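# Sort pins by comparator gauging against a master pin

## Task

Gauge the pins on the bench comparator against the master pin, which has a black band. Any pin whose size is below the master's by more than 0.005 mm goes into the reject tray, and every other pin goes into the job tray. The master must end up in neither tray and not resting on either tray's rim. The comparator only gives a valid reading when the pin sits on the anvil with its side touching the backstop rod, the indicator tip rests on the pin, and neither the pin nor the lifting lever is being held. Placements that stay put only because the robot is holding them do not count. At the end, release everything and move the arms away.

## Robot and tools

Robot: two arms, left_arm and right_arm, mounted on opposite sides of the table. left_arm's base is on the +y side. The names are labels only and do not match the left or right side of any camera image. Each arm has six joints plus a gripper.

World frame: one frame shared by both arms, with its origin at the table's centre. +z is up and the table surface is at z = +0.020 m. Result lines give each gripper's end_effector_position in metres, end_effector_quat_wxyz, and linear and angular velocities (m/s, rad/s). The reported position is the point between the finger pads, 3 to 4 cm behind the fingertips. It can be somewhat wrong, more so when the arm is stretched far. The fingers point along the gripper's +x axis and close along its y axis.

execute_actions takes "actions", a list that is empty or holds one item, plus an optional "pictures" boolean.
- An empty list moves nothing and returns the current state with camera images.
- A motion item is {"rows": [...], "steps": n}, with n from 2 to 15; 15 is used if steps is omitted. Each control step lasts 1/30 s and applies one row. If there are fewer rows than steps, the final row repeats.
- A wait item is {"steps": n}, with n up to 300 and no rows. It returns once that many steps have elapsed since the previous result.
- Images come back only with an empty list or when "pictures": true is passed.
- A refused call sends nothing to the robot.

Row layout: a single list of 14 numbers covering both arms, even if only one arm should move. Numbers 1 to 6 are left_arm's absolute joint targets in radians, in this order: waist, shoulder, elbow, wrist pitch, wrist yaw, wrist roll. Number 7 is left_arm's gripper opening. Numbers 8 to 14 repeat that layout for right_arm. Joint targets are absolute angles on the same scale as the Joint positions line, not offsets.

Joint ranges in radians:
- waist -3.054 to 3.054
- shoulder 0.000 to 3.142
- elbow 0.000 to 2.356
- wrist pitch -1.571 to 1.571
- wrist yaw -1.571 to 1.571
- wrist roll -3.142 to 3.142

A call is refused if a target is more than 0.010 beyond a range end and also further out than that joint's last reported angle. The real stops can differ by up to 0.010 from these values. A target past the real stop is clipped to it, and the result then says "joint sent to its limit"; that line may refer to an earlier action that is still running. Getting no such line does not prove the joint has more room.

Gripper opening: ranges from -1 to +1, where +1 is fully open (a pad gap of 0.088 m). Empty fingers close fully at about -0.80, and lower values add nothing. A full close takes at least about 0.5 s. grip_measured reports the actual opening on the same scale. To hold a part, command a value below grip_measured: about 0.07 below gives a firm hold, and a smaller difference grips more gently. Readings can have a fixed error of about 1 mm. While squeezing a hard part, the reading can also come out up to 0.061 too narrow. Parts thinner than about 3 mm get proportionally less force. Pad force tops out at roughly 34 to 49 N. grip_effort_n is the motor's own output and not a force at the pads. Negative means closing and positive means opening. It can look large during plain motion, stays nonzero at rest, and shows "n/a" when there is no value.

Motion limits: each step, a joint's target is kept within a set distance of its measured angle. That distance is 0.211 rad for waist, shoulder and elbow, 0.213 for wrist pitch, 0.267 for wrist yaw and 0.228 for wrist roll. If an arm's targets would move its gripper more than 70 mm in one step, they are all scaled back. Far targets therefore take several calls. Friction can leave a joint short of its target, and tiny moves may not happen at all, so check Joint positions after each move. The arms keep heading to the last row sent until all motion has nearly stopped or a step is HELD. The result is taken 2 steps before an action ends, and those 2 steps run afterwards.

Result lines:
- Joint positions and Joint velocities: one block per arm, joints in the order above, then the pad gap in metres.
- "joint command not followed": a clearance check changed or blocked some joint targets.
- HELD: marks steps on which a row was not fully sent.
- Joint torques: the drives' total output, not zero in free air and with per-unit offsets and noise.
- External joint torques: an estimate of outside loads, including friction and the weight of a held part, or "no reading".
- MOTOR HOT: appears from 50 °C. At 95 °C an OVER-TEMPERATURE FAULT holds the arm, and it can lose power if it does not cool. Avoid holding loads for long stretches.

TORQUE FAULT: happens when contact torque reaches a joint's load limit. Limits in N m: waist 16.8, shoulder 20.8, elbow 20.8, wrist pitch 5.49, wrist yaw 5.47, wrist roll 5.13. The arm then stops for 10 s and the rest of the call is skipped.

zoom_image: arguments "camera" (cam_head_left, cam_head_right, cam_left_wrist, cam_right_wrist) and "region" [x0, y0, x1, y1]. The region is in pixels of that camera's most recent image, measured from its top-left corner, and can be at most 504 by 504. All images are 504x504, and the calibration block supplies K, distortion and T_world_to_cam for each camera.

show_instructions: takes no arguments and shows the scene's reference pages.

finished_scene: takes {"scene": number of the current scene}.

Things to avoid:
- Dropping pins or letting them slip.
- Pushing anything off the table, which ends the scene.
- Hard pushes or slams.
- Arms colliding with or pressing on each other.
- Leaving a pin held, or the comparator's lever held, while relying on a reading.
Parts may occasionally be tugged or nudged by outside forces, so confirm placements visually before finishing.

Each tool is called after "Emit:" in YAML: its name, and indented under it one key for each argument.

## Session

Emit:
execute_actions:
  actions: []

Scene clock: 0.00 s of 9600.00 s.
left_arm: end_effector_position=(-0.1177, +0.1245, +0.3021) grip_measured=+1.000 grip_effort_n=n/a end_effector_quat_wxyz=(-0.618, +0.529, -0.580, +0.048) end_effector_velocity=(+0.002, +0.003, -0.001) end_effector_angular_velocity=(+0.016, -0.023, -0.004) | right_arm: end_effector_position=(-0.0125, -0.2413, +0.4123) grip_measured=+1.000 grip_effort_n=n/a end_effector_quat_wxyz=(+0.658, -0.497, -0.338, +0.454) end_effector_velocity=(+0.000, +0.001, -0.003) end_effector_angular_velocity=(-0.016, -0.030, +0.000)
Joint positions: left_arm=[-0.899  1.65   1.406 -0.842 -0.718 -2.781  0.088] | right_arm=[ 0.834  0.964  0.651  0.269  1.419 -1.247  0.088]
Joint velocities: left_arm=[-0.002 -0.002 -0.002 -0.022 -0.007  0.007  0.   ] | right_arm=[-0.007  0.002 -0.002 -0.022 -0.007 -0.007 -0.   ]
Joint torques (N m, as the arm reports them, + toward a larger angle): no reading
External joint torques (N m, as the arm's controller estimates them; a push from outside toward a larger angle lowers the number): no reading
Heat: left arm: hottest elbow 27 °C (+0.0 °C/min); right arm: hottest shoulder 26 °C (+0.0 °C/min).
camera_calibration (this result's frames):
cam_left_wrist: T_world_to_cam=[[0.567682, -0.455514, 0.685744, -0.0722614], [-0.820757, -0.377908, 0.42842, -0.141804], [0.0639966, -0.806035, -0.588397, 0.362705], [0, 0, 0, 1]] pos_world=[-0.0985769, 0.205848, 0.323719]
cam_right_wrist: T_world_to_cam=[[0.234975, -0.0501887, 0.970705, -0.395419], [0.73564, -0.643558, -0.211348, -0.0278519], [0.635312, 0.76375, -0.114299, 0.316299], [0, 0, 0, 1]] pos_world=[-0.0875463, -0.279344, 0.414101]

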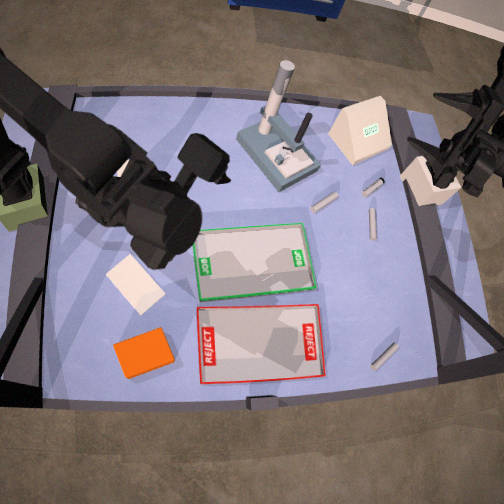

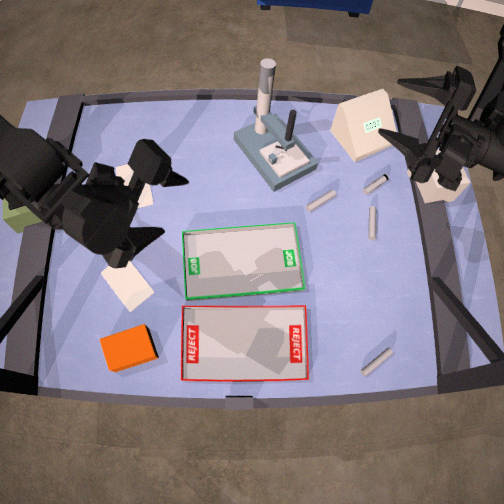

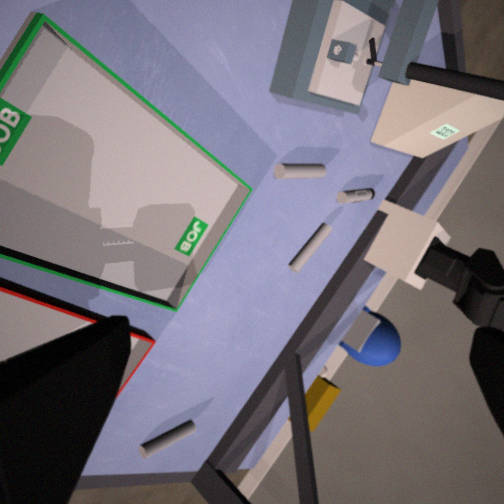

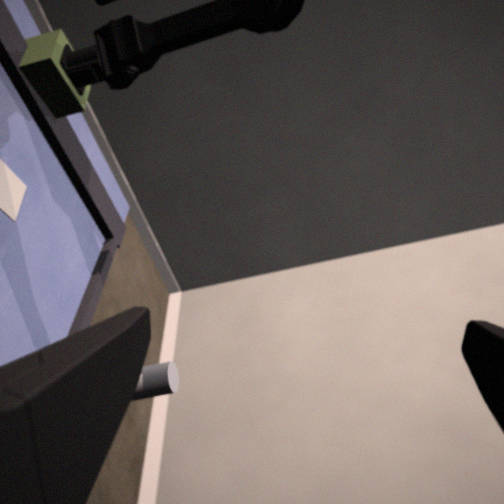

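Emit:
execute_actions:
  actions:
    - {"rows":[[-0.6,0.6,0.5,-0.3,-0.7,-2.78,1,0.3,1.6,1.1,-1.3,0.109,-0.262,0.1]],"steps":15}

Emit:
execute_actions:
  actions:
    - {"steps":12}

Emit:
execute_actions:
  actions:
    - {"rows":[[-0.6,0.6,0.5,-0.3,-0.7,-2.78,1,0.024,2.1,1.5,-1.35,0.109,-0.262,0.1]],"steps":13}

Emit:
execute_actions:
  actions:
    - {"rows":[[-0.6,0.6,0.5,-0.3,-0.7,-2.78,1,0.024,2.233,1.465,-1.19,0.109,-0.262,0.1]],"steps":15}
  pictures: true

Scene clock: 0.77 s of 9600.00 s.
left_arm: end_effector_position=(+0.0234, +0.1870, +0.3281) grip_measured=+1.000 grip_effort_n=-0.2 end_effector_quat_wxyz=(-0.401, +0.733, -0.549, +0.028) end_effector_velocity=(+0.118, +0.342, -0.161) end_effector_angular_velocity=(-0.327, +0.123, -0.006) | right_arm: end_effector_position=(-0.0321, -0.1035, +0.2777) grip_measured=+0.113 grip_effort_n=-17.0 end_effector_quat_wxyz=(+0.524, -0.559, -0.068, +0.639) end_effector_velocity=(-0.087, -0.190, -0.651) end_effector_angular_velocity=(-2.759, +1.560, -0.043)
Joint positions: left_arm=[-0.603  0.998  0.765 -0.319 -0.704 -2.78   0.088] | right_arm=[ 0.322  1.543  1.081 -0.402  0.562 -0.515  0.045]
Joint velocities: left_arm=[-0.002 -1.78  -1.619  0.183  0.007 -0.007  0.   ] | right_arm=[-0.3    0.808  0.022 -1.78  -2.264  1.883 -0.006]
Joint torques (N m, as the arm reports them, + toward a larger angle): left_arm=[ 0.09 -3.63  4.77  1.71 -0.15  0.05] | right_arm=[ 0.49 -6.45  8.81  0.63  0.2   0.26]
External joint torques (N m, as the arm's controller estimates them; a push from outside toward a larger angle lowers the number): left_arm=[ 0.07 -1.48 -1.41  0.37  0.05  0.02] | right_arm=[-0.07  1.73  1.7  -0.65 -0.09  0.21]
Heat: left arm: hottest elbow 27 °C (+0.0 °C/min); right arm: hottest shoulder 26 °C (+0.0 °C/min).
Steps of this call (steps 1 to 10: nothing new was sent; steps 11 to 23: the first 13 steps of this action). Readings (joint positions):
11: left_arm=[-0.889 1.629 1.382 -0.800 -0.710 -2.780] | right_arm=[0.816 0.986 0.673 0.229 1.383 -1.208]
12: left_arm=[-0.858 1.597 1.336 -0.744 -0.698 -2.780] | right_arm=[0.756 1.031 0.725 0.170 1.308 -1.143]
14: left_arm=[-0.764 1.517 1.244 -0.661 -0.700 -2.780] | right_arm=[0.640 1.154 0.854 0.056 1.148 -1.016]
18: left_arm=[-0.613 1.299 1.031 -0.430 -0.707 -2.780] | right_arm=[0.431 1.363 1.035 -0.147 0.879 -0.788]
23: the state above

Scene clock: 1.17 s of 9600.00 s.
left_arm: end_effector_position=(+0.0441, +0.2463, +0.3199) grip_measured=+1.000 grip_effort_n=-0.2 end_effector_quat_wxyz=(-0.328, +0.762, -0.556, +0.050) end_effector_velocity=(+0.002, +0.005, -0.026) end_effector_angular_velocity=(+0.035, +0.001, +0.011) | right_arm: end_effector_position=(-0.0165, -0.2418, +0.1986) grip_measured=+0.103 grip_effort_n=-17.4 end_effector_quat_wxyz=(+0.289, -0.693, +0.244, +0.613) end_effector_velocity=(+0.177, -0.330, +0.018) end_effector_angular_velocity=(-1.530, -0.775, -0.053)
Joint positions: left_arm=[-0.603  0.608  0.519 -0.299 -0.702 -2.78   0.088] | right_arm=[ 0.304  1.596  1.09  -1.115  0.12  -0.269  0.044]
Joint velocities: left_arm=[-0.002 -0.022 -0.076  0.007 -0.007 -0.022  0.   ] | right_arm=[-0.012 -0.007 -0.002 -1.722 -0.095  0.037  0.   ]
Joint torques (N m, as the arm reports them, + toward a larger angle): left_arm=[ 0.15 -1.44  5.59  1.75 -0.15  0.05] | right_arm=[-0.38 -4.54  7.21 -0.25 -0.06  0.17]
External joint torques (N m, as the arm's controller estimates them; a push from outside toward a larger angle lowers the number): left_arm=[ 0.15 -0.77 -1.4   0.17  0.02  0.03] | right_arm=[-0.36  1.34  1.6  -0.45 -0.13  0.16]
Heat: left arm: hottest elbow 27 °C (+0.0 °C/min); right arm: hottest shoulder 26 °C (+0.0 °C/min).
Kept back: nothing.
Steps of this call (steps 1 to 2: the last 2 steps of your previous action; steps 3 to 12: the robot went on to your last target). Readings (joint positions):
1: left_arm=[-0.603 0.939 0.711 -0.314 -0.704 -2.780] | right_arm=[0.314 1.566 1.081 -0.464 0.486 -0.452]
2: left_arm=[-0.603 0.880 0.657 -0.311 -0.704 -2.780] | right_arm=[0.309 1.582 1.081 -0.527 0.411 -0.397]
4: left_arm=[-0.603 0.766 0.571 -0.311 -0.702 -2.780] | right_arm=[0.305 1.595 1.081 -0.643 0.270 -0.328]
8: left_arm=[-0.603 0.631 0.525 -0.300 -0.702 -2.780] | right_arm=[0.305 1.596 1.089 -0.876 0.147 -0.281]
12: the state above

Scene clock: 1.53 s of 9600.00 s.
left_arm: end_effector_position=(+0.0443, +0.2468, +0.3184) grip_measured=+1.000 grip_effort_n=-0.2 end_effector_quat_wxyz=(-0.329, +0.762, -0.556, +0.050) end_effector_velocity=(-0.001, +0.000, +0.000) end_effector_angular_velocity=(+0.006, -0.005, -0.011) | right_arm: end_effector_position=(+0.0406, -0.1749, +0.1589) grip_measured=+0.103 grip_effort_n=-17.4 end_effector_quat_wxyz=(+0.281, -0.720, +0.411, +0.484) end_effector_velocity=(+0.007, -0.060, -0.123) end_effector_angular_velocity=(-0.619, -0.115, +0.001)
Joint positions: left_arm=[-0.603  0.605  0.514 -0.299 -0.702 -2.78   0.088] | right_arm=[ 0.023  2.071  1.476 -1.343  0.112 -0.266  0.044]
Joint velocities: left_arm=[-0.002 -0.002  0.002 -0.007  0.007  0.007  0.   ] | right_arm=[ 0.007  0.471 -0.002 -0.154 -0.037 -0.007 -0.   ]
Joint torques (N m, as the arm reports them, + toward a larger angle): left_arm=[ 0.16 -1.57  5.52  1.75 -0.13  0.05] | right_arm=[ 0.28 -8.49  7.48 -0.66 -0.05  0.15]
External joint torques (N m, as the arm's controller estimates them; a push from outside toward a larger angle lowers the number): left_arm=[ 0.15 -0.92 -1.43  0.18  0.04  0.02] | right_arm=[ 0.23  2.11  1.68 -0.34 -0.12  0.15]
Heat: left arm: hottest elbow 27 °C (+0.0 °C/min); right arm: hottest shoulder 26 °C (+0.0 °C/min).
Steps of this call (steps 1 to 11: the first 11 steps of this action). Readings (joint positions):
1: left_arm=[-0.603 0.607 0.517 -0.299 -0.702 -2.780] | right_arm=[0.292 1.621 1.112 -1.191 0.107 -0.269]
2: left_arm=[-0.603 0.607 0.515 -0.299 -0.702 -2.780] | right_arm=[0.247 1.667 1.163 -1.260 0.100 -0.269]
4: left_arm=[-0.603 0.606 0.514 -0.299 -0.702 -2.780] | right_arm=[0.136 1.785 1.285 -1.279 0.107 -0.267]
8: left_arm=[-0.603 0.605 0.514 -0.299 -0.702 -2.780] | right_arm=[0.028 1.991 1.459 -1.324 0.113 -0.266]
11: the state above

Scene clock: 2.03 s of 9600.00 s.
left_arm: end_effector_position=(+0.0443, +0.2469, +0.3185) grip_measured=+1.000 grip_effort_n=-0.2 end_effector_quat_wxyz=(-0.329, +0.762, -0.556, +0.050) end_effector_velocity=(+0.002, -0.001, +0.003) end_effector_angular_velocity=(-0.019, -0.002, +0.012) | right_arm: end_effector_position=(+0.0374, -0.1623, +0.0990) grip_measured=+0.103 grip_effort_n=-17.4 end_effector_quat_wxyz=(+0.275, -0.724, +0.415, +0.478) end_effector_velocity=(-0.002, -0.000, -0.002) end_effector_angular_velocity=(-0.001, +0.018, -0.017)
Joint positions: left_arm=[-0.603  0.604  0.514 -0.299 -0.702 -2.78   0.088] | right_arm=[ 0.023  2.23   1.466 -1.194  0.112 -0.266  0.044]
Joint velocities: left_arm=[ 0.007 -0.002 -0.002  0.022 -0.007  0.007  0.   ] | right_arm=[-0.002  0.002 -0.002  0.007 -0.022  0.007  0.   ]
Joint torques (N m, as the arm reports them, + toward a larger angle): left_arm=[ 0.17 -1.58  5.49  1.75 -0.14  0.05] | right_arm=[ 0.11 -7.62  4.65 -0.43 -0.07  0.15]
External joint torques (N m, as the arm's controller estimates them; a push from outside toward a larger angle lowers the number): left_arm=[ 0.15 -0.88 -1.55  0.15  0.04  0.02] | right_arm=[ 0.16  1.34  0.31 -0.09 -0.12  0.15]
Heat: left arm: hottest elbow 27 °C (+0.0 °C/min); right arm: hottest shoulder 26 °C (+0.0 °C/min).
Steps of this call (steps 1 to 2: the last 2 steps of your previous action; steps 3 to 15: the first 13 steps of this action). Readings (joint positions):
3: left_arm=[-0.603 0.605 0.514 -0.299 -0.702 -2.780] | right_arm=[0.023 2.109 1.477 -1.335 0.112 -0.266]
4: left_arm=[-0.603 0.605 0.514 -0.299 -0.702 -2.780] | right_arm=[0.023 2.126 1.478 -1.288 0.112 -0.266]
6: left_arm=[-0.603 0.604 0.514 -0.299 -0.702 -2.780] | right_arm=[0.023 2.174 1.483 -1.220 0.112 -0.266]
10: left_arm=[-0.603 0.604 0.514 -0.299 -0.702 -2.780] | right_arm=[0.023 2.230 1.466 -1.203 0.112 -0.266]
15: the state above
camera_calibration (this result's frames):
cam_left_wrist: T_world_to_cam=[[0.828254, 0.138753, 0.542902, -0.23248], [-0.521891, -0.161741, 0.837538, -0.166581], [0.204021, -0.97703, -0.0615491, 0.328824], [0, 0, 0, 1]] pos_world=[0.0385286, 0.326585, 0.285971]
cam_right_wrist: T_world_to_cam=[[0.849043, 0.526486, -0.0440357, 0.071991], [0.412932, -0.609299, 0.676935, -0.150276], [0.329566, -0.592931, -0.734724, 0.0411579], [0, 0, 0, 1]] pos_world=[-0.0126341, -0.105061, 0.135137]

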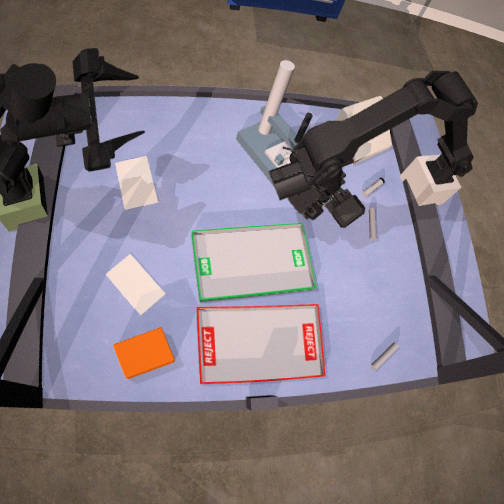

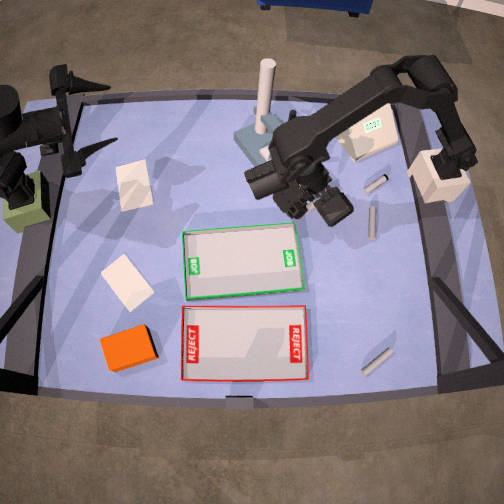

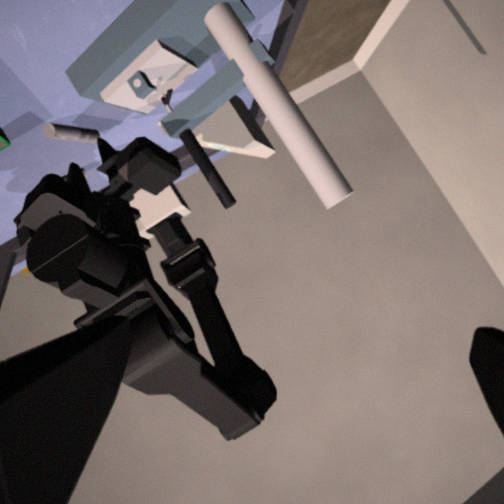

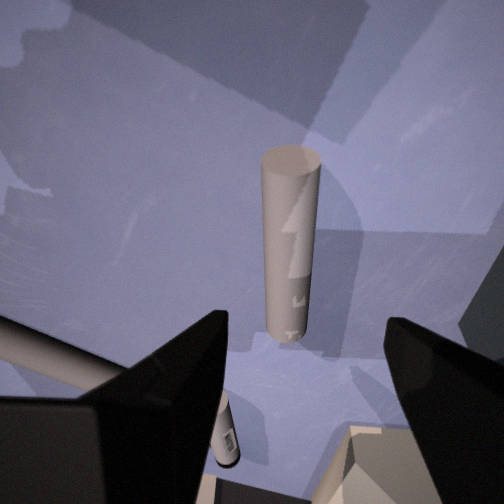

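Emit:
execute_actions:
  actions:
    - {"rows":[[-0.6,0.6,0.5,-0.3,-0.7,-2.78,1,0.062,2.25,1.52,-1.22,0.112,-0.28,0.1],[-0.6,0.6,0.5,-0.3,-0.7,-2.78,1,0.062,2.27,1.535,-1.22,0.112,-0.28,0.1],[-0.6,0.6,0.5,-0.3,-0.7,-2.78,1,0.062,2.29,1.53,-1.19,0.112,-0.28,0.1],[-0.6,0.6,0.5,-0.3,-0.7,-2.78,1,0.062,2.31,1.52,-1.165,0.112,-0.28,0.1],[-0.6,0.6,0.5,-0.3,-0.7,-2.78,1,0.062,2.33,1.515,-1.14,0.112,-0.28,0.1],[-0.6,0.6,0.5,-0.3,-0.7,-2.78,1,0.062,2.343,1.51,-1.118,0.112,-0.28,0.1]],"steps":15}
  pictures: true

Scene clock: 2.60 s of 9600.00 s.
left_arm: end_effector_position=(+0.0443, +0.2469, +0.3185) grip_measured=+1.000 grip_effort_n=-0.2 end_effector_quat_wxyz=(-0.329, +0.762, -0.556, +0.050) end_effector_velocity=(-0.000, +0.002, -0.004) end_effector_angular_velocity=(+0.012, +0.009, +0.006) | right_arm: end_effector_position=(+0.0212, -0.1503, +0.0669) grip_measured=+0.103 grip_effort_n=-17.4 end_effector_quat_wxyz=(+0.265, -0.731, +0.397, +0.488) end_effector_velocity=(-0.002, +0.004, +0.000) end_effector_angular_velocity=(+0.019, +0.021, +0.015)
Joint positions: left_arm=[-0.603  0.604  0.514 -0.299 -0.702 -2.78   0.088] | right_arm=[ 0.062  2.337  1.512 -1.124  0.112 -0.275  0.044]
Joint velocities: left_arm=[-0.007 -0.002 -0.002 -0.022 -0.007 -0.022  0.   ] | right_arm=[-0.002 -0.007 -0.002  0.022 -0.007 -0.022 -0.   ]
Joint torques (N m, as the arm reports them, + toward a larger angle): left_arm=[ 0.15 -1.53  5.5   1.75 -0.14  0.04] | right_arm=[ 0.08 -7.73  4.36 -0.41  0.04 -0.18]
External joint torques (N m, as the arm's controller estimates them; a push from outside toward a larger angle lowers the number): left_arm=[ 0.15 -0.85 -1.48  0.17  0.04  0.02] | right_arm=[ 0.12  1.79  0.13 -0.07 -0.01 -0.17]
Heat: left arm: hottest elbow 27 °C (+0.0 °C/min); right arm: hottest shoulder 26 °C (+0.0 °C/min).
Steps of this call (steps 1 to 2: the last 2 steps of your previous action; steps 3 to 4: the robot went on to your last target; steps 5 to 17: the first 13 steps of this action). Readings (joint positions):
5: left_arm=[-0.603 0.604 0.514 -0.299 -0.702 -2.780] | right_arm=[0.025 2.230 1.472 -1.196 0.112 -0.266]
6: left_arm=[-0.603 0.604 0.514 -0.299 -0.702 -2.780] | right_arm=[0.030 2.237 1.483 -1.205 0.112 -0.266]
8: left_arm=[-0.603 0.604 0.514 -0.299 -0.702 -2.780] | right_arm=[0.045 2.256 1.505 -1.197 0.112 -0.271]
12: left_arm=[-0.603 0.604 0.514 -0.299 -0.702 -2.780] | right_arm=[0.061 2.309 1.513 -1.139 0.112 -0.274]
17: the state above
camera_calibration (this result's frames):
cam_left_wrist: T_world_to_cam=[[0.828254, 0.138753, 0.542902, -0.23248], [-0.521891, -0.161741, 0.837538, -0.166581], [0.204021, -0.97703, -0.0615491, 0.328824], [0, 0, 0, 1]] pos_world=[0.0385286, 0.326585, 0.285971]
cam_right_wrist: T_world_to_cam=[[0.822931, 0.566376, -0.0447489, 0.084598], [0.445182, -0.593891, 0.670154, -0.112458], [0.352983, -0.571412, -0.740872, 0.0332222], [0, 0, 0, 1]] pos_world=[-0.0312808, -0.0957187, 0.103763]

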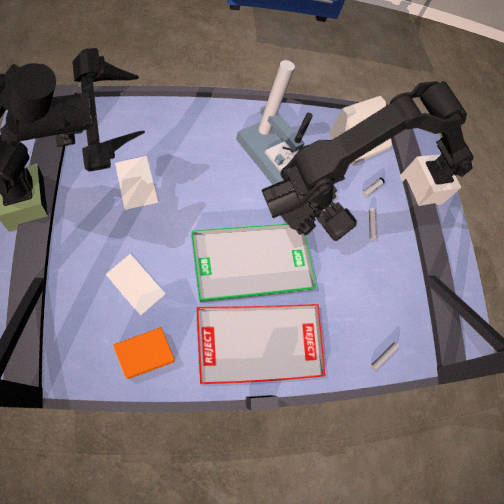

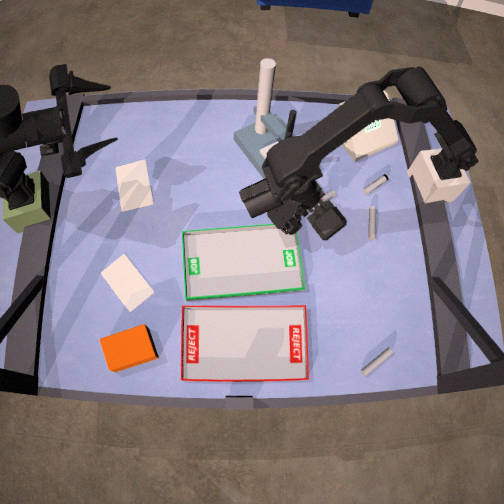

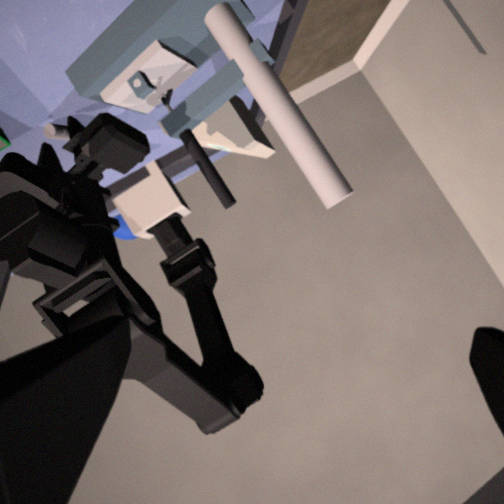

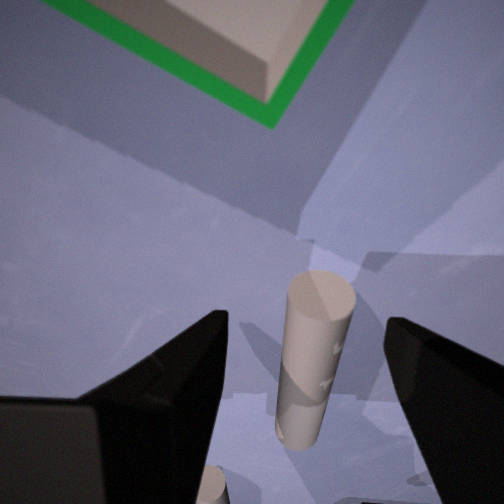

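Emit:
execute_actions:
  actions:
    - {"rows":[[-0.6,0.6,0.5,-0.3,-0.7,-2.78,1,0.058,2.352,1.508,-1.11,0.112,-0.28,0.0],[-0.6,0.6,0.5,-0.3,-0.7,-2.78,1,0.058,2.352,1.508,-1.11,0.112,-0.28,-0.1],[-0.6,0.6,0.5,-0.3,-0.7,-2.78,1,0.058,2.352,1.508,-1.11,0.112,-0.28,-0.2],[-0.6,0.6,0.5,-0.3,-0.7,-2.78,1,0.058,2.352,1.508,-1.11,0.112,-0.28,-0.3],[-0.6,0.6,0.5,-0.3,-0.7,-2.78,1,0.058,2.352,1.508,-1.11,0.112,-0.28,-0.38],[-0.6,0.6,0.5,-0.3,-0.7,-2.78,1,0.058,2.352,1.508,-1.11,0.112,-0.28,-0.44],[-0.6,0.6,0.5,-0.3,-0.7,-2.78,1,0.058,2.352,1.508,-1.11,0.112,-0.28,-0.48],[-0.6,0.6,0.5,-0.3,-0.7,-2.78,1,0.058,2.352,1.508,-1.11,0.112,-0.28,-0.52],[-0.6,0.6,0.5,-0.3,-0.7,-2.78,1,0.058,2.352,1.508,-1.11,0.112,-0.28,-0.57]],"steps":15}

Emit:
execute_actions:
  actions:
    - {"rows":[[-0.6,0.6,0.5,-0.3,-0.7,-2.78,1,0.058,2.29,1.53,-1.19,0.112,-0.28,-0.57],[-0.6,0.6,0.5,-0.3,-0.7,-2.78,1,0.058,2.2,1.53,-1.3,0.112,-0.28,-0.57],[-0.6,0.6,0.5,-0.3,-0.7,-2.78,1,0.058,2.05,1.5,-1.35,0.112,-0.28,-0.57]],"steps":11}

Emit:
execute_actions:
  actions:
    - {"rows":[[-0.6,0.6,0.5,-0.3,-0.7,-2.78,1,0.35,1.5,0.7,-0.55,0.358,-2.07,-0.57]],"steps":15}

Emit:
execute_actions:
  actions:
    - {"steps":16}

Emit:
execute_actions:
  actions:
    - {"rows":[[-0.6,0.6,0.5,-0.3,-0.7,-2.78,1,-0.11,1.716,0.833,-0.506,0.358,-2.07,-0.57]],"steps":15}

Emit:
execute_actions:
  actions:
    - {"rows":[[-0.6,0.6,0.5,-0.3,-0.7,-2.78,1,-0.11,1.825,0.922,-0.49,0.358,-2.07,-0.57]],"steps":15}
  pictures: true

Scene clock: 3.30 s of 9600.00 s.
left_arm: end_effector_position=(+0.0443, +0.2469, +0.3185) grip_measured=+1.000 grip_effort_n=-0.2 end_effector_quat_wxyz=(-0.329, +0.762, -0.556, +0.050) end_effector_velocity=(+0.002, +0.001, +0.002) end_effector_angular_velocity=(-0.012, +0.001, +0.020) | right_arm: end_effector_position=(+0.0209, -0.1485, +0.0650) grip_measured=-0.514 grip_effort_n=-83.5 end_effector_quat_wxyz=(+0.267, -0.730, +0.395, +0.491) end_effector_velocity=(+0.001, -0.005, +0.002) end_effector_angular_velocity=(-0.025, +0.003, +0.002)
Joint positions: left_arm=[-0.603  0.604  0.514 -0.299 -0.702 -2.78   0.088] | right_arm=[ 0.061  2.34   1.512 -1.113  0.112 -0.276  0.014]
Joint velocities: left_arm=[-0.002 -0.002 -0.002  0.007 -0.022 -0.007  0.   ] | right_arm=[-0.002 -0.002 -0.002 -0.022 -0.007 -0.007 -0.   ]
Joint torques (N m, as the arm reports them, + toward a larger angle): left_arm=[ 0.17 -1.52  5.49  1.75 -0.13  0.04] | right_arm=[-0.39 -7.05  4.2  -0.42  0.04 -0.17]
External joint torques (N m, as the arm's controller estimates them; a push from outside toward a larger angle lowers the number): left_arm=[ 0.16 -0.85 -1.51  0.17  0.05  0.02] | right_arm=[-0.44  2.52 -0.04 -0.08 -0.01 -0.17]
Heat: left arm: hottest elbow 27 °C (+0.0 °C/min); right arm: hottest shoulder 26 °C (+0.0 °C/min).
Steps of this call (steps 1 to 2: the last 2 steps of your previous action; steps 3 to 8: the robot went on to your last target; steps 9 to 21: the first 13 steps of this action). Readings (joint positions):
9: left_arm=[-0.603 0.604 0.514 -0.299 -0.702 -2.780] | right_arm=[0.062 2.337 1.512 -1.120 0.112 -0.276]
10: left_arm=[-0.603 0.604 0.514 -0.299 -0.702 -2.780] | right_arm=[0.062 2.337 1.512 -1.118 0.112 -0.276]
12: left_arm=[-0.603 0.604 0.514 -0.299 -0.702 -2.780] | right_arm=[0.062 2.340 1.512 -1.115 0.112 -0.276]
16: left_arm=[-0.603 0.604 0.514 -0.299 -0.702 -2.780] | right_arm=[0.062 2.340 1.512 -1.113 0.112 -0.276]
21: the state above

Scene clock: 3.67 s of 9600.00 s.
left_arm: end_effector_position=(+0.0443, +0.2469, +0.3185) grip_measured=+1.000 grip_effort_n=-0.2 end_effector_quat_wxyz=(-0.329, +0.762, -0.556, +0.050) end_effector_velocity=(+0.003, +0.002, +0.000) end_effector_angular_velocity=(-0.003, -0.002, +0.020) | right_arm: end_effector_position=(+0.0256, -0.1647, +0.1663) grip_measured=-0.514 grip_effort_n=-83.5 end_effector_quat_wxyz=(+0.284, -0.718, +0.383, +0.507) end_effector_velocity=(-0.004, +0.012, +0.222) end_effector_angular_velocity=(+0.480, +0.152, +0.016)
Joint positions: left_arm=[-0.603  0.604  0.514 -0.299 -0.702 -2.78   0.088] | right_arm=[ 0.061  2.063  1.511 -1.33   0.112 -0.276  0.014]
Joint velocities: left_arm=[-0.002 -0.007 -0.002 -0.007 -0.022 -0.007  0.   ] | right_arm=[-0.002 -0.637  0.095 -0.227 -0.007 -0.022 -0.   ]
Joint torques (N m, as the arm reports them, + toward a larger angle): left_arm=[ 0.17 -1.55  5.51  1.75 -0.14  0.04] | right_arm=[-0.33 -3.73  3.58 -0.65  0.03 -0.15]
External joint torques (N m, as the arm's controller estimates them; a push from outside toward a larger angle lowers the number): left_arm=[ 0.15 -0.88 -1.44  0.18  0.04  0.02] | right_arm=[-0.33  1.08  0.59 -0.5   0.   -0.15]
Heat: left arm: hottest elbow 27 °C (+0.0 °C/min); right arm: hottest shoulder 26 °C (+0.0 °C/min).
Steps of this call (steps 1 to 2: the last 2 steps of your previous action; steps 3 to 11: the first 9 steps of this action). Readings (joint positions):
3: left_arm=[-0.603 0.604 0.514 -0.299 -0.702 -2.780] | right_arm=[0.061 2.337 1.513 -1.117 0.112 -0.276]
4: left_arm=[-0.603 0.604 0.514 -0.299 -0.702 -2.780] | right_arm=[0.061 2.323 1.515 -1.145 0.112 -0.276]
6: left_arm=[-0.603 0.604 0.514 -0.299 -0.702 -2.780] | right_arm=[0.061 2.263 1.504 -1.252 0.112 -0.276]
10: left_arm=[-0.603 0.604 0.514 -0.299 -0.702 -2.780] | right_arm=[0.061 2.089 1.506 -1.321 0.112 -0.276]
11: the state above

Scene clock: 4.17 s of 9600.00 s.
left_arm: end_effector_position=(+0.0443, +0.2469, +0.3185) grip_measured=+1.000 grip_effort_n=-0.2 end_effector_quat_wxyz=(-0.329, +0.762, -0.556, +0.050) end_effector_velocity=(+0.003, +0.002, -0.001) end_effector_angular_velocity=(+0.001, -0.004, +0.020) | right_arm: end_effector_position=(-0.0131, -0.2057, +0.1702) grip_measured=-0.513 grip_effort_n=-83.5 end_effector_quat_wxyz=(+0.134, -0.749, -0.151, +0.631) end_effector_velocity=(+0.175, -0.267, -0.326) end_effector_angular_velocity=(-1.024, -1.206, +1.654)
Joint positions: left_arm=[-0.603  0.604  0.514 -0.299 -0.702 -2.78   0.088] | right_arm=[ 0.35   1.51   0.82  -0.613  0.353 -1.076  0.014]
Joint velocities: left_arm=[-0.002 -0.002 -0.002 -0.007 -0.022 -0.007  0.   ] | right_arm=[-0.007 -0.032 -1.253  0.344  0.007 -1.839 -0.   ]
Joint torques (N m, as the arm reports them, + toward a larger angle): left_arm=[ 0.17 -1.54  5.5   1.75 -0.14  0.04] | right_arm=[-0.09 -4.73  4.46  0.28  0.31 -0.16]
External joint torques (N m, as the arm's controller estimates them; a push from outside toward a larger angle lowers the number): left_arm=[ 0.16 -0.87 -1.45  0.18  0.04  0.02] | right_arm=[-0.11  0.32 -1.14 -0.45  0.12 -0.17]
Heat: left arm: hottest elbow 27 °C (+0.0 °C/min); right arm: hottest shoulder 26 °C (+0.0 °C/min).
Steps of this call (steps 1 to 2: the last 2 steps of your previous action; steps 3 to 15: the first 13 steps of this action). Readings (joint positions):
3: left_arm=[-0.603 0.604 0.514 -0.299 -0.702 -2.780] | right_arm=[0.073 2.014 1.483 -1.300 0.150 -0.316]
4: left_arm=[-0.603 0.604 0.514 -0.299 -0.702 -2.780] | right_arm=[0.111 1.973 1.418 -1.221 0.237 -0.383]
6: left_arm=[-0.603 0.604 0.514 -0.299 -0.702 -2.780] | right_arm=[0.221 1.875 1.297 -1.117 0.295 -0.510]
10: left_arm=[-0.603 0.604 0.514 -0.299 -0.702 -2.780] | right_arm=[0.356 1.644 1.077 -0.873 0.327 -0.763]
15: the state above

Scene clock: 4.70 s of 9600.00 s.
left_arm: end_effector_position=(+0.0443, +0.2469, +0.3185) grip_measured=+1.000 grip_effort_n=-0.2 end_effector_quat_wxyz=(-0.329, +0.762, -0.556, +0.050) end_effector_velocity=(-0.002, -0.000, -0.003) end_effector_angular_velocity=(+0.015, -0.008, -0.011) | right_arm: end_effector_position=(+0.0001, -0.2263, +0.1432) grip_measured=-0.513 grip_effort_n=-83.5 end_effector_quat_wxyz=(+0.239, +0.731, +0.405, -0.494) end_effector_velocity=(-0.001, -0.005, -0.003) end_effector_angular_velocity=(-0.136, -0.210, +0.578)
Joint positions: left_arm=[-0.603  0.604  0.514 -0.299 -0.702 -2.78   0.088] | right_arm=[ 0.35   1.508  0.708 -0.553  0.353 -2.009  0.014]
Joint velocities: left_arm=[-0.002  0.002 -0.002 -0.007  0.007  0.007  0.   ] | right_arm=[ 0.002 -0.002 -0.007 -0.007 -0.022 -0.623  0.   ]
Joint torques (N m, as the arm reports them, + toward a larger angle): left_arm=[ 0.16 -1.53  5.48  1.75 -0.13  0.04] | right_arm=[ 0.07 -4.97  4.85  0.47  0.38 -0.17]
External joint torques (N m, as the arm's controller estimates them; a push from outside toward a larger angle lowers the number): left_arm=[ 0.15 -0.88 -1.49  0.18  0.04  0.02] | right_arm=[ 0.05 -0.19 -0.42 -0.17  0.2  -0.15]
Heat: left arm: hottest elbow 27 °C (+0.0 °C/min); right arm: hottest shoulder 26 °C (+0.0 °C/min).
Kept back: nothing.
Steps of this call (steps 1 to 2: the last 2 steps of your previous action; steps 3 to 16: the robot went on to your last target). Readings (joint positions):
1: left_arm=[-0.603 0.604 0.514 -0.299 -0.702 -2.780] | right_arm=[0.350 1.510 0.782 -0.603 0.353 -1.138]
2: left_arm=[-0.603 0.604 0.514 -0.299 -0.702 -2.780] | right_arm=[0.350 1.511 0.750 -0.597 0.353 -1.202]
4: left_arm=[-0.603 0.604 0.514 -0.299 -0.702 -2.780] | right_arm=[0.350 1.512 0.713 -0.580 0.353 -1.328]
8: left_arm=[-0.603 0.604 0.514 -0.299 -0.702 -2.780] | right_arm=[0.350 1.509 0.708 -0.553 0.353 -1.579]
16: the state above

Scene clock: 5.13 s of 9600.00 s.
left_arm: end_effector_position=(+0.0443, +0.2469, +0.3185) grip_measured=+1.000 grip_effort_n=-0.2 end_effector_quat_wxyz=(-0.329, +0.762, -0.556, +0.050) end_effector_velocity=(-0.001, +0.000, +0.001) end_effector_angular_velocity=(-0.005, -0.007, -0.003) | right_arm: end_effector_position=(+0.1165, -0.1778, +0.1211) grip_measured=-0.513 grip_effort_n=-83.5 end_effector_quat_wxyz=(+0.162, +0.799, +0.233, -0.530) end_effector_velocity=(-0.005, -0.004, -0.005) end_effector_angular_velocity=(-0.040, +0.043, +0.022)
Joint positions: left_arm=[-0.603  0.604  0.514 -0.299 -0.702 -2.78   0.088] | right_arm=[-0.104  1.709  0.819 -0.507  0.359 -2.065  0.014]
Joint velocities: left_arm=[-0.007 -0.002 -0.002  0.007 -0.007  0.007  0.   ] | right_arm=[-0.007  0.012  0.007 -0.022 -0.051 -0.022 -0.   ]
Joint torques (N m, as the arm reports them, + toward a larger angle): left_arm=[ 0.13 -1.54  5.5   1.75 -0.14  0.04] | right_arm=[-0.21 -4.65  6.89  0.21  0.23 -0.17]
External joint torques (N m, as the arm's controller estimates them; a push from outside toward a larger angle lowers the number): left_arm=[ 0.15 -0.85 -1.51  0.16  0.04  0.02] | right_arm=[-0.12  1.29  2.03 -0.32  0.   -0.17]
Heat: left arm: hottest elbow 27 °C (+0.0 °C/min); right arm: hottest shoulder 27 °C (+11.7 °C/min).
Steps of this call (steps 1 to 13: the first 13 steps of this action). Readings (joint positions):
1: left_arm=[-0.603 0.604 0.514 -0.299 -0.702 -2.780] | right_arm=[0.335 1.533 0.719 -0.555 0.343 -2.028]
2: left_arm=[-0.603 0.604 0.514 -0.299 -0.702 -2.780] | right_arm=[0.286 1.575 0.747 -0.543 0.340 -2.040]
4: left_arm=[-0.603 0.604 0.514 -0.299 -0.702 -2.780] | right_arm=[0.170 1.662 0.799 -0.505 0.347 -2.052]
8: left_arm=[-0.603 0.604 0.514 -0.299 -0.702 -2.780] | right_arm=[-0.050 1.702 0.819 -0.506 0.362 -2.062]
13: the state above

Scene clock: 5.63 s of 9600.00 s.
left_arm: end_effector_position=(+0.0443, +0.2469, +0.3185) grip_measured=+1.000 grip_effort_n=0.2 end_effector_quat_wxyz=(-0.329, +0.762, -0.556, +0.050) end_effector_velocity=(+0.002, +0.002, -0.002) end_effector_angular_velocity=(+0.012, -0.002, +0.011) | right_arm: end_effector_position=(+0.1139, -0.1530, +0.1117) grip_measured=-0.513 grip_effort_n=-83.5 end_effector_quat_wxyz=(+0.162, +0.799, +0.232, -0.531) end_effector_velocity=(+0.002, -0.003, -0.003) end_effector_angular_velocity=(-0.019, -0.011, +0.003)
Joint positions: left_arm=[-0.603  0.604  0.514 -0.299 -0.702 -2.78   0.088] | right_arm=[-0.106  1.818  0.909 -0.489  0.356 -2.066  0.014]
Joint velocities: left_arm=[ 0.002 -0.002  0.002 -0.022 -0.007 -0.007  0.   ] | right_arm=[-0.002  0.007 -0.002 -0.007  0.007 -0.007 -0.   ]
Joint torques (N m, as the arm reports them, + toward a larger angle): left_arm=[ 0.15 -1.53  5.48  1.75 -0.14  0.05] | right_arm=[-0.36 -5.22  6.72  0.16  0.26 -0.16]
External joint torques (N m, as the arm's controller estimates them; a push from outside toward a larger angle lowers the number): left_arm=[ 0.15 -0.86 -1.48  0.18  0.04  0.02] | right_arm=[-0.34  1.52  1.89 -0.37  0.05 -0.16]
Heat: left arm: hottest elbow 27 °C (+0.0 °C/min); right arm: hottest shoulder 27 °C (+10.7 °C/min).
Steps of this call (steps 1 to 2: the last 2 steps of your previous action; steps 3 to 15: the first 13 steps of this action). Readings (joint positions):
3: left_arm=[-0.603 0.604 0.514 -0.299 -0.702 -2.780] | right_arm=[-0.105 1.723 0.830 -0.511 0.358 -2.065]
4: left_arm=[-0.603 0.604 0.514 -0.299 -0.702 -2.780] | right_arm=[-0.106 1.747 0.851 -0.510 0.358 -2.066]
6: left_arm=[-0.603 0.604 0.514 -0.299 -0.702 -2.780] | right_arm=[-0.106 1.794 0.889 -0.489 0.357 -2.066]
10: left_arm=[-0.603 0.604 0.514 -0.299 -0.702 -2.780] | right_arm=[-0.106 1.814 0.906 -0.489 0.356 -2.066]
15: the state above
camera_calibration (this result's frames):
cam_left_wrist: T_world_to_cam=[[0.828254, 0.138753, 0.542902, -0.23248], [-0.521891, -0.161741, 0.837538, -0.166581], [0.204021, -0.97703, -0.0615491, 0.328824], [0, 0, 0, 1]] pos_world=[0.0385286, 0.326585, 0.285971]
cam_right_wrist: T_world_to_cam=[[-0.563317, 0.824289, -0.0567583, 0.21058], [0.590545, 0.449717, 0.670083, -0.0421378], [0.577867, 0.34395, -0.740113, 0.146458], [0, 0, 0, 1]] pos_world=[0.0588737, -0.205003, 0.148584]

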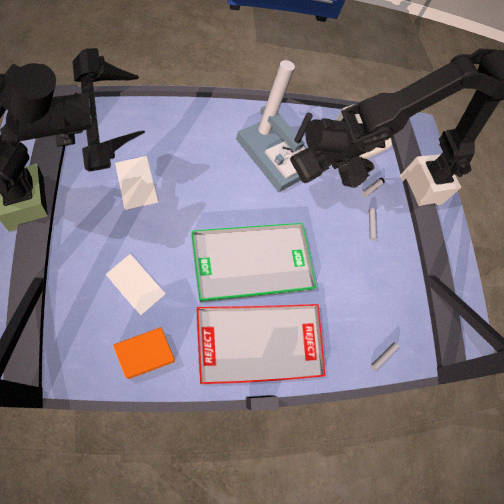

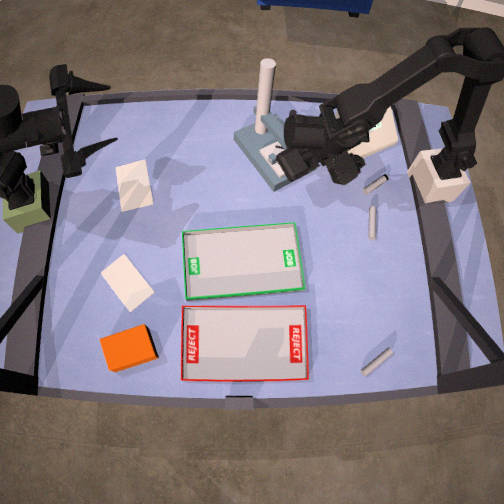

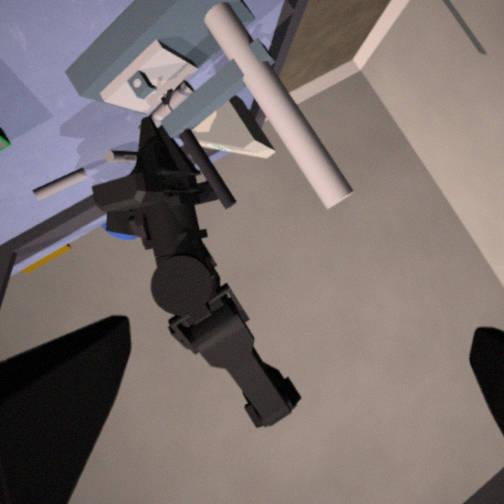

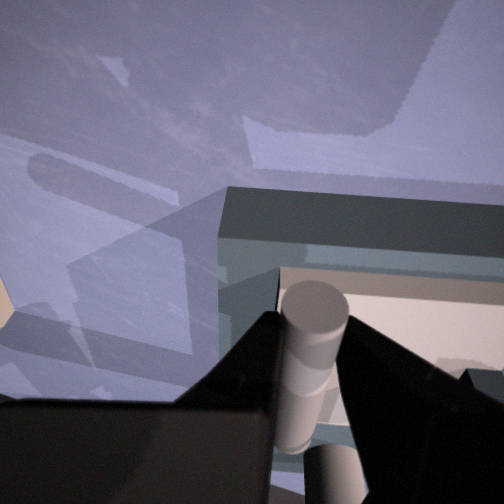

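Emit:
execute_actions:
  actions:
    - {"rows":[[-0.6,0.6,0.5,-0.3,-0.7,-2.78,1,-0.094,1.835,0.935,-0.487,0.358,-2.07,-0.57]],"steps":10}

Emit:
execute_actions:
  actions:
    - {"rows":[[-0.6,0.6,0.5,-0.3,-0.7,-2.78,1,-0.094,1.85,0.92,-0.465,0.358,-2.07,-0.57],[-0.6,0.6,0.5,-0.3,-0.7,-2.78,1,-0.094,1.863,0.904,-0.444,0.358,-2.07,-0.57]],"steps":15}
  pictures: true

Scene clock: 6.03 s of 9600.00 s.
left_arm: end_effector_position=(+0.0443, +0.2469, +0.3185) grip_measured=+1.000 grip_effort_n=-0.2 end_effector_quat_wxyz=(-0.329, +0.762, -0.556, +0.050) end_effector_velocity=(+0.001, +0.001, -0.001) end_effector_angular_velocity=(+0.003, +0.001, +0.006) | right_arm: end_effector_position=(+0.1106, -0.1490, +0.1119) grip_measured=-0.513 grip_effort_n=-83.5 end_effector_quat_wxyz=(+0.163, +0.798, +0.237, -0.530) end_effector_velocity=(+0.000, +0.001, +0.001) end_effector_angular_velocity=(+0.001, -0.006, -0.006)
Joint positions: left_arm=[-0.603  0.604  0.514 -0.299 -0.702 -2.78   0.088] | right_arm=[-0.098  1.828  0.923 -0.489  0.356 -2.066  0.014]
Joint velocities: left_arm=[-0.002 -0.002 -0.002 -0.007 -0.007 -0.007  0.   ] | right_arm=[ 0.002  0.002  0.007 -0.007  0.007  0.007  0.   ]
Joint torques (N m, as the arm reports them, + toward a larger angle): left_arm=[ 0.16 -1.55  5.49  1.75 -0.13  0.05] | right_arm=[ 0.4  -5.26  6.65  0.35  0.27 -0.16]
External joint torques (N m, as the arm's controller estimates them; a push from outside toward a larger angle lowers the number): left_arm=[ 0.15 -0.89 -1.48  0.17  0.04  0.02] | right_arm=[ 0.46  1.52  1.82 -0.18  0.06 -0.16]
Heat: left arm: hottest elbow 27 °C (+0.0 °C/min); right arm: hottest shoulder 27 °C (+9.9 °C/min).
Steps of this call (steps 1 to 2: the last 2 steps of your previous action; steps 3 to 4: the robot went on to your last target; steps 5 to 12: the first 8 steps of this action). Readings (joint positions):
5: left_arm=[-0.603 0.604 0.514 -0.299 -0.702 -2.780] | right_arm=[-0.106 1.820 0.911 -0.489 0.356 -2.066]
6: left_arm=[-0.603 0.604 0.514 -0.299 -0.702 -2.780] | right_arm=[-0.105 1.823 0.914 -0.489 0.356 -2.066]
8: left_arm=[-0.603 0.604 0.514 -0.299 -0.702 -2.780] | right_arm=[-0.101 1.827 0.920 -0.489 0.356 -2.066]
12: the state above

Scene clock: 6.53 s of 9600.00 s.
left_arm: end_effector_position=(+0.0443, +0.2469, +0.3185) grip_measured=+1.000 grip_effort_n=-0.2 end_effector_quat_wxyz=(-0.329, +0.762, -0.556, +0.050) end_effector_velocity=(+0.001, +0.002, -0.004) end_effector_angular_velocity=(+0.017, -0.003, +0.006) | right_arm: end_effector_position=(+0.1100, -0.1461, +0.1041) grip_measured=-0.513 grip_effort_n=-83.5 end_effector_quat_wxyz=(+0.160, +0.799, +0.239, -0.529) end_effector_velocity=(-0.003, +0.002, -0.001) end_effector_angular_velocity=(+0.012, +0.022, +0.008)
Joint positions: left_arm=[-0.603  0.604  0.514 -0.299 -0.702 -2.78   0.088] | right_arm=[-0.096  1.853  0.915 -0.448  0.358 -2.067  0.014]
Joint velocities: left_arm=[-0.002 -0.002 -0.002 -0.022 -0.007 -0.007  0.   ] | right_arm=[-0.002 -0.002 -0.007  0.022 -0.022 -0.007 -0.   ]
Joint torques (N m, as the arm reports them, + toward a larger angle): left_arm=[ 0.18 -1.53  5.5   1.75 -0.13  0.04] | right_arm=[ 0.29 -4.89  4.    0.44  0.22 -0.13]
External joint torques (N m, as the arm's controller estimates them; a push from outside toward a larger angle lowers the number): left_arm=[ 0.17 -0.84 -1.47  0.18  0.04  0.02] | right_arm=[ 0.28  1.99 -0.78 -0.13  0.02 -0.13]
Heat: left arm: hottest elbow 27 °C (+0.0 °C/min); right arm: hottest shoulder 27 °C (+9.2 °C/min).
Steps of this call (steps 1 to 2: the last 2 steps of your previous action; steps 3 to 15: the first 13 steps of this action). Readings (joint positions):
3: left_arm=[-0.603 0.604 0.514 -0.299 -0.702 -2.780] | right_arm=[-0.098 1.831 0.923 -0.487 0.356 -2.066]
4: left_arm=[-0.603 0.604 0.514 -0.299 -0.702 -2.780] | right_arm=[-0.098 1.835 0.922 -0.478 0.356 -2.066]
6: left_arm=[-0.603 0.604 0.514 -0.299 -0.702 -2.780] | right_arm=[-0.098 1.847 0.921 -0.458 0.356 -2.066]
10: left_arm=[-0.603 0.604 0.514 -0.299 -0.702 -2.780] | right_arm=[-0.096 1.853 0.916 -0.450 0.357 -2.067]
15: the state above
camera_calibration (this result's frames):
cam_left_wrist: T_world_to_cam=[[0.828254, 0.138753, 0.542902, -0.23248], [-0.521891, -0.161741, 0.837538, -0.166581], [0.204021, -0.97703, -0.0615491, 0.328824], [0, 0, 0, 1]] pos_world=[0.0385286, 0.326585, 0.285971]
cam_right_wrist: T_world_to_cam=[[-0.571812, 0.819057, -0.0466468, 0.201418], [0.585783, 0.447442, 0.675762, -0.0383599], [0.574359, 0.359084, -0.735643, 0.142845], [0, 0, 0, 1]] pos_world=[0.0555997, -0.199102, 0.1404]

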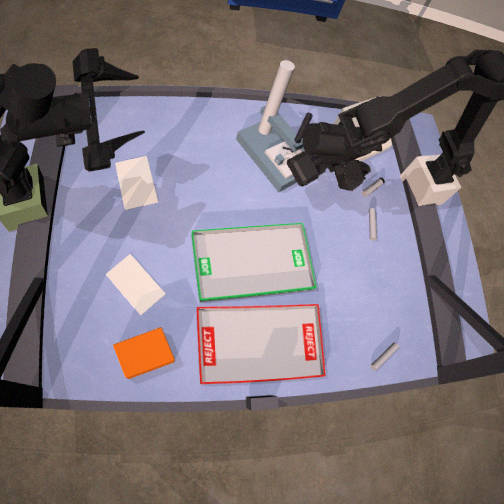

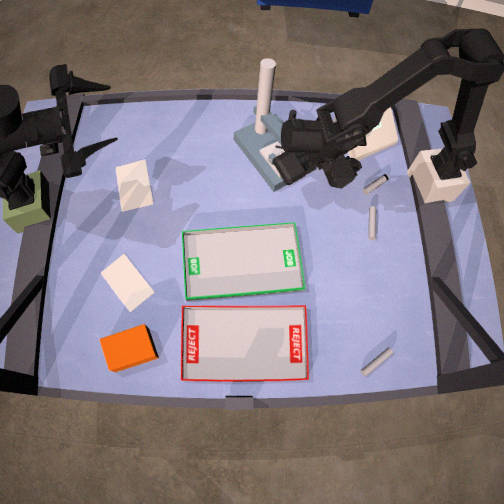

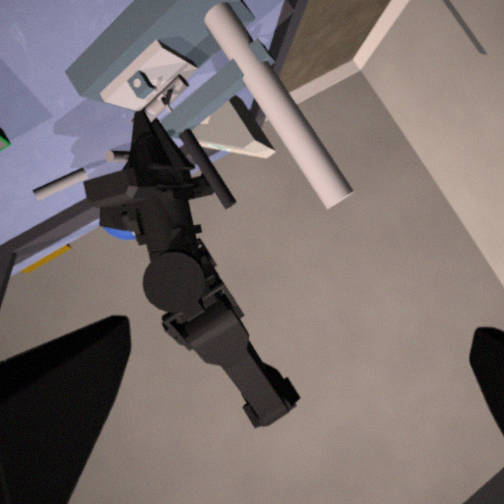

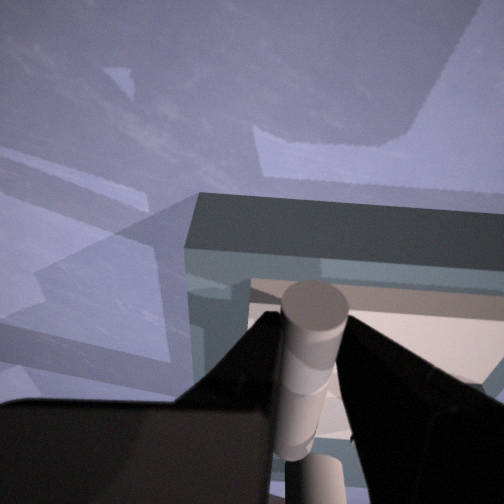

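Emit:
execute_actions:
  actions:
    - {"rows":[[-0.6,0.6,0.5,-0.3,-0.7,-2.78,1,-0.091,1.866,0.925,-0.455,0.362,-2.04,-0.57],[-0.6,0.6,0.5,-0.3,-0.7,-2.78,1,-0.088,1.873,0.934,-0.458,0.362,-2.03,-0.57],[-0.6,0.6,0.5,-0.3,-0.7,-2.78,1,-0.085,1.88,0.942,-0.461,0.362,-2.02,-0.57],[-0.6,0.6,0.5,-0.3,-0.7,-2.78,1,-0.082,1.886,0.951,-0.463,0.362,-2.015,-0.57],[-0.6,0.6,0.5,-0.3,-0.7,-2.78,1,-0.079,1.893,0.959,-0.465,0.362,-2.015,-0.57],[-0.6,0.6,0.5,-0.3,-0.7,-2.78,1,-0.076,1.9,0.968,-0.467,0.362,-2.015,-0.57],[-0.6,0.6,0.5,-0.3,-0.7,-2.78,1,-0.073,1.907,0.977,-0.469,0.362,-2.015,-0.57],[-0.6,0.6,0.5,-0.3,-0.7,-2.78,1,-0.07,1.914,0.985,-0.471,0.362,-2.01,-0.57],[-0.6,0.6,0.5,-0.3,-0.7,-2.78,1,-0.067,1.92,0.994,-0.473,0.362,-2.01,-0.57],[-0.6,0.6,0.5,-0.3,-0.7,-2.78,1,-0.064,1.927,1.002,-0.475,0.362,-2.01,-0.57],[-0.6,0.6,0.5,-0.3,-0.7,-2.78,1,-0.061,1.934,1.011,-0.477,0.362,-2.01,-0.57]],"steps":15}

Emit:
execute_actions:
  actions:
    - {"rows":[[-0.6,0.6,0.5,-0.3,-0.7,-2.78,1,-0.061,1.94,1.028,-0.479,0.362,-2.01,-0.57]],"steps":12}
  pictures: true

Scene clock: 7.17 s of 9600.00 s.
left_arm: end_effector_position=(+0.0443, +0.2469, +0.3185) grip_measured=+1.000 grip_effort_n=-0.2 end_effector_quat_wxyz=(-0.329, +0.762, -0.556, +0.050) end_effector_velocity=(+0.002, +0.000, +0.001) end_effector_angular_velocity=(-0.005, -0.007, +0.007) | right_arm: end_effector_position=(+0.1012, -0.1301, +0.1035) grip_measured=-0.513 grip_effort_n=-83.5 end_effector_quat_wxyz=(+0.150, +0.803, +0.232, -0.528) end_effector_velocity=(-0.008, +0.017, -0.002) end_effector_angular_velocity=(-0.033, -0.040, +0.019)
Joint positions: left_arm=[-0.603  0.604  0.514 -0.299 -0.702 -2.78   0.088] | right_arm=[-0.071  1.912  0.993 -0.477  0.372 -2.014  0.014]
Joint velocities: left_arm=[ 0.002 -0.002 -0.002  0.007 -0.007  0.007  0.   ] | right_arm=[ 0.032  0.085  0.11  -0.066  0.037  0.007  0.   ]
Joint torques (N m, as the arm reports them, + toward a larger angle): left_arm=[ 0.17 -1.52  5.49  1.75 -0.13  0.04] | right_arm=[ 0.8  -4.78  6.23  0.37 -0.2   0.1 ]
External joint torques (N m, as the arm's controller estimates them; a push from outside toward a larger angle lowers the number): left_arm=[ 0.15 -0.85 -1.48  0.17  0.05  0.01] | right_arm=[ 1.01  2.54  1.64 -0.08 -0.42  0.11]
Heat: left arm: hottest elbow 27 °C (+0.0 °C/min); right arm: hottest shoulder 27 °C (+8.4 °C/min).
Steps of this call (steps 1 to 2: the last 2 steps of your previous action; steps 3 to 6: the robot went on to your last target; steps 7 to 19: the first 13 steps of this action). Readings (joint positions):
7: left_arm=[-0.603 0.604 0.514 -0.299 -0.702 -2.780] | right_arm=[-0.096 1.853 0.915 -0.447 0.358 -2.065]
8: left_arm=[-0.603 0.604 0.514 -0.299 -0.702 -2.780] | right_arm=[-0.095 1.854 0.915 -0.447 0.359 -2.059]
10: left_arm=[-0.603 0.604 0.514 -0.299 -0.702 -2.780] | right_arm=[-0.092 1.861 0.925 -0.454 0.362 -2.040]
14: left_arm=[-0.603 0.604 0.514 -0.299 -0.702 -2.780] | right_arm=[-0.083 1.883 0.952 -0.468 0.369 -2.022]
19: the state above

Scene clock: 7.57 s of 9600.00 s.
left_arm: end_effector_position=(+0.0443, +0.2469, +0.3185) grip_measured=+1.000 grip_effort_n=-0.2 end_effector_quat_wxyz=(-0.329, +0.762, -0.556, +0.050) end_effector_velocity=(+0.001, +0.002, -0.006) end_effector_angular_velocity=(+0.022, -0.005, +0.006) | right_arm: end_effector_position=(+0.0994, -0.1252, +0.1040) grip_measured=-0.513 grip_effort_n=-83.5 end_effector_quat_wxyz=(+0.150, +0.803, +0.233, -0.527) end_effector_velocity=(-0.002, -0.001, -0.000) end_effector_angular_velocity=(-0.003, +0.023, -0.005)
Joint positions: left_arm=[-0.603  0.604  0.514 -0.299 -0.702 -2.78   0.088] | right_arm=[-0.067  1.926  1.016 -0.486  0.373 -2.013  0.014]
Joint velocities: left_arm=[-0.002 -0.002 -0.007 -0.022 -0.007 -0.007  0.   ] | right_arm=[-0.002 -0.002  0.002 -0.007 -0.022  0.007  0.   ]
Joint torques (N m, as the arm reports them, + toward a larger angle): left_arm=[ 0.16 -1.53  5.49  1.75 -0.14  0.04] | right_arm=[ 0.7  -5.04  6.66  0.6  -0.21  0.12]
External joint torques (N m, as the arm's controller estimates them; a push from outside toward a larger angle lowers the number): left_arm=[ 0.17 -0.87 -1.45  0.18  0.03  0.02] | right_arm=[ 0.68  2.54  1.7   0.02 -0.42  0.12]
Heat: left arm: hottest elbow 27 °C (+0.0 °C/min); right arm: hottest shoulder 27 °C (+7.9 °C/min).
Steps of this call (steps 1 to 2: the last 2 steps of your previous action; steps 3 to 12: the first 10 steps of this action). Readings (joint positions):
3: left_arm=[-0.603 0.604 0.514 -0.299 -0.702 -2.780] | right_arm=[-0.070 1.916 1.000 -0.483 0.373 -2.013]
4: left_arm=[-0.603 0.604 0.514 -0.299 -0.702 -2.780] | right_arm=[-0.069 1.918 1.004 -0.486 0.373 -2.013]
6: left_arm=[-0.603 0.604 0.514 -0.299 -0.702 -2.780] | right_arm=[-0.068 1.923 1.011 -0.486 0.373 -2.013]
10: left_arm=[-0.603 0.604 0.514 -0.299 -0.702 -2.780] | right_arm=[-0.067 1.926 1.015 -0.486 0.373 -2.013]
12: the state above
camera_calibration (this result's frames):
cam_left_wrist: T_world_to_cam=[[0.828254, 0.138753, 0.542902, -0.23248], [-0.521891, -0.161741, 0.837538, -0.166581], [0.204021, -0.97703, -0.0615491, 0.328824], [0, 0, 0, 1]] pos_world=[0.0385286, 0.326585, 0.285971]
cam_right_wrist: T_world_to_cam=[[-0.553084, 0.832109, -0.0411461, 0.177365], [0.592352, 0.427492, 0.682913, -0.0452572], [0.585848, 0.353335, -0.72934, 0.138805], [0, 0, 0, 1]] pos_world=[0.0435869, -0.177285, 0.139441]

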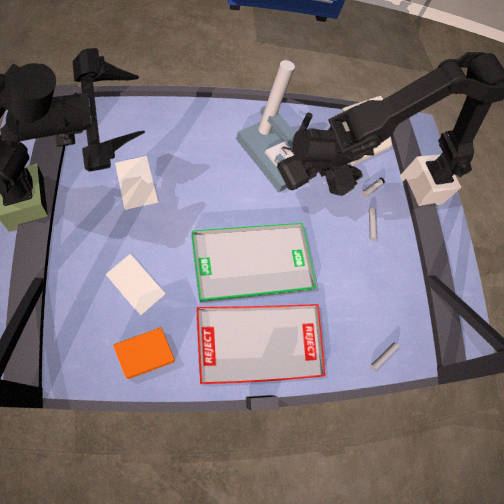

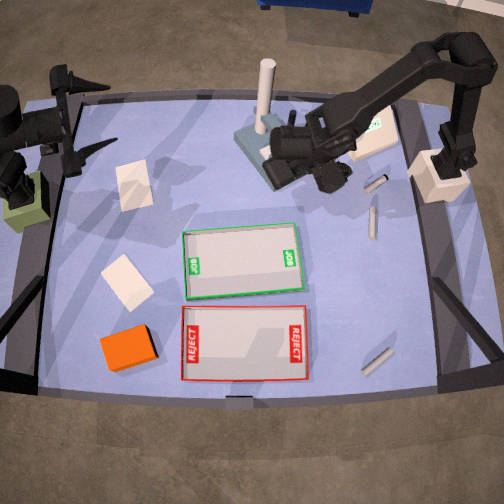

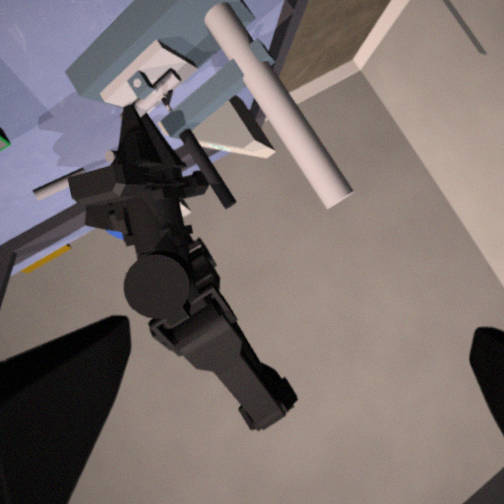

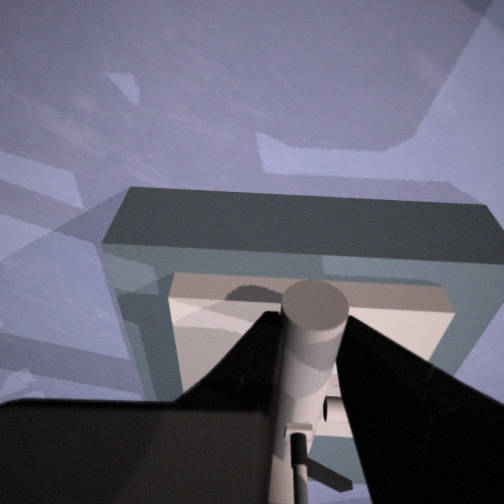

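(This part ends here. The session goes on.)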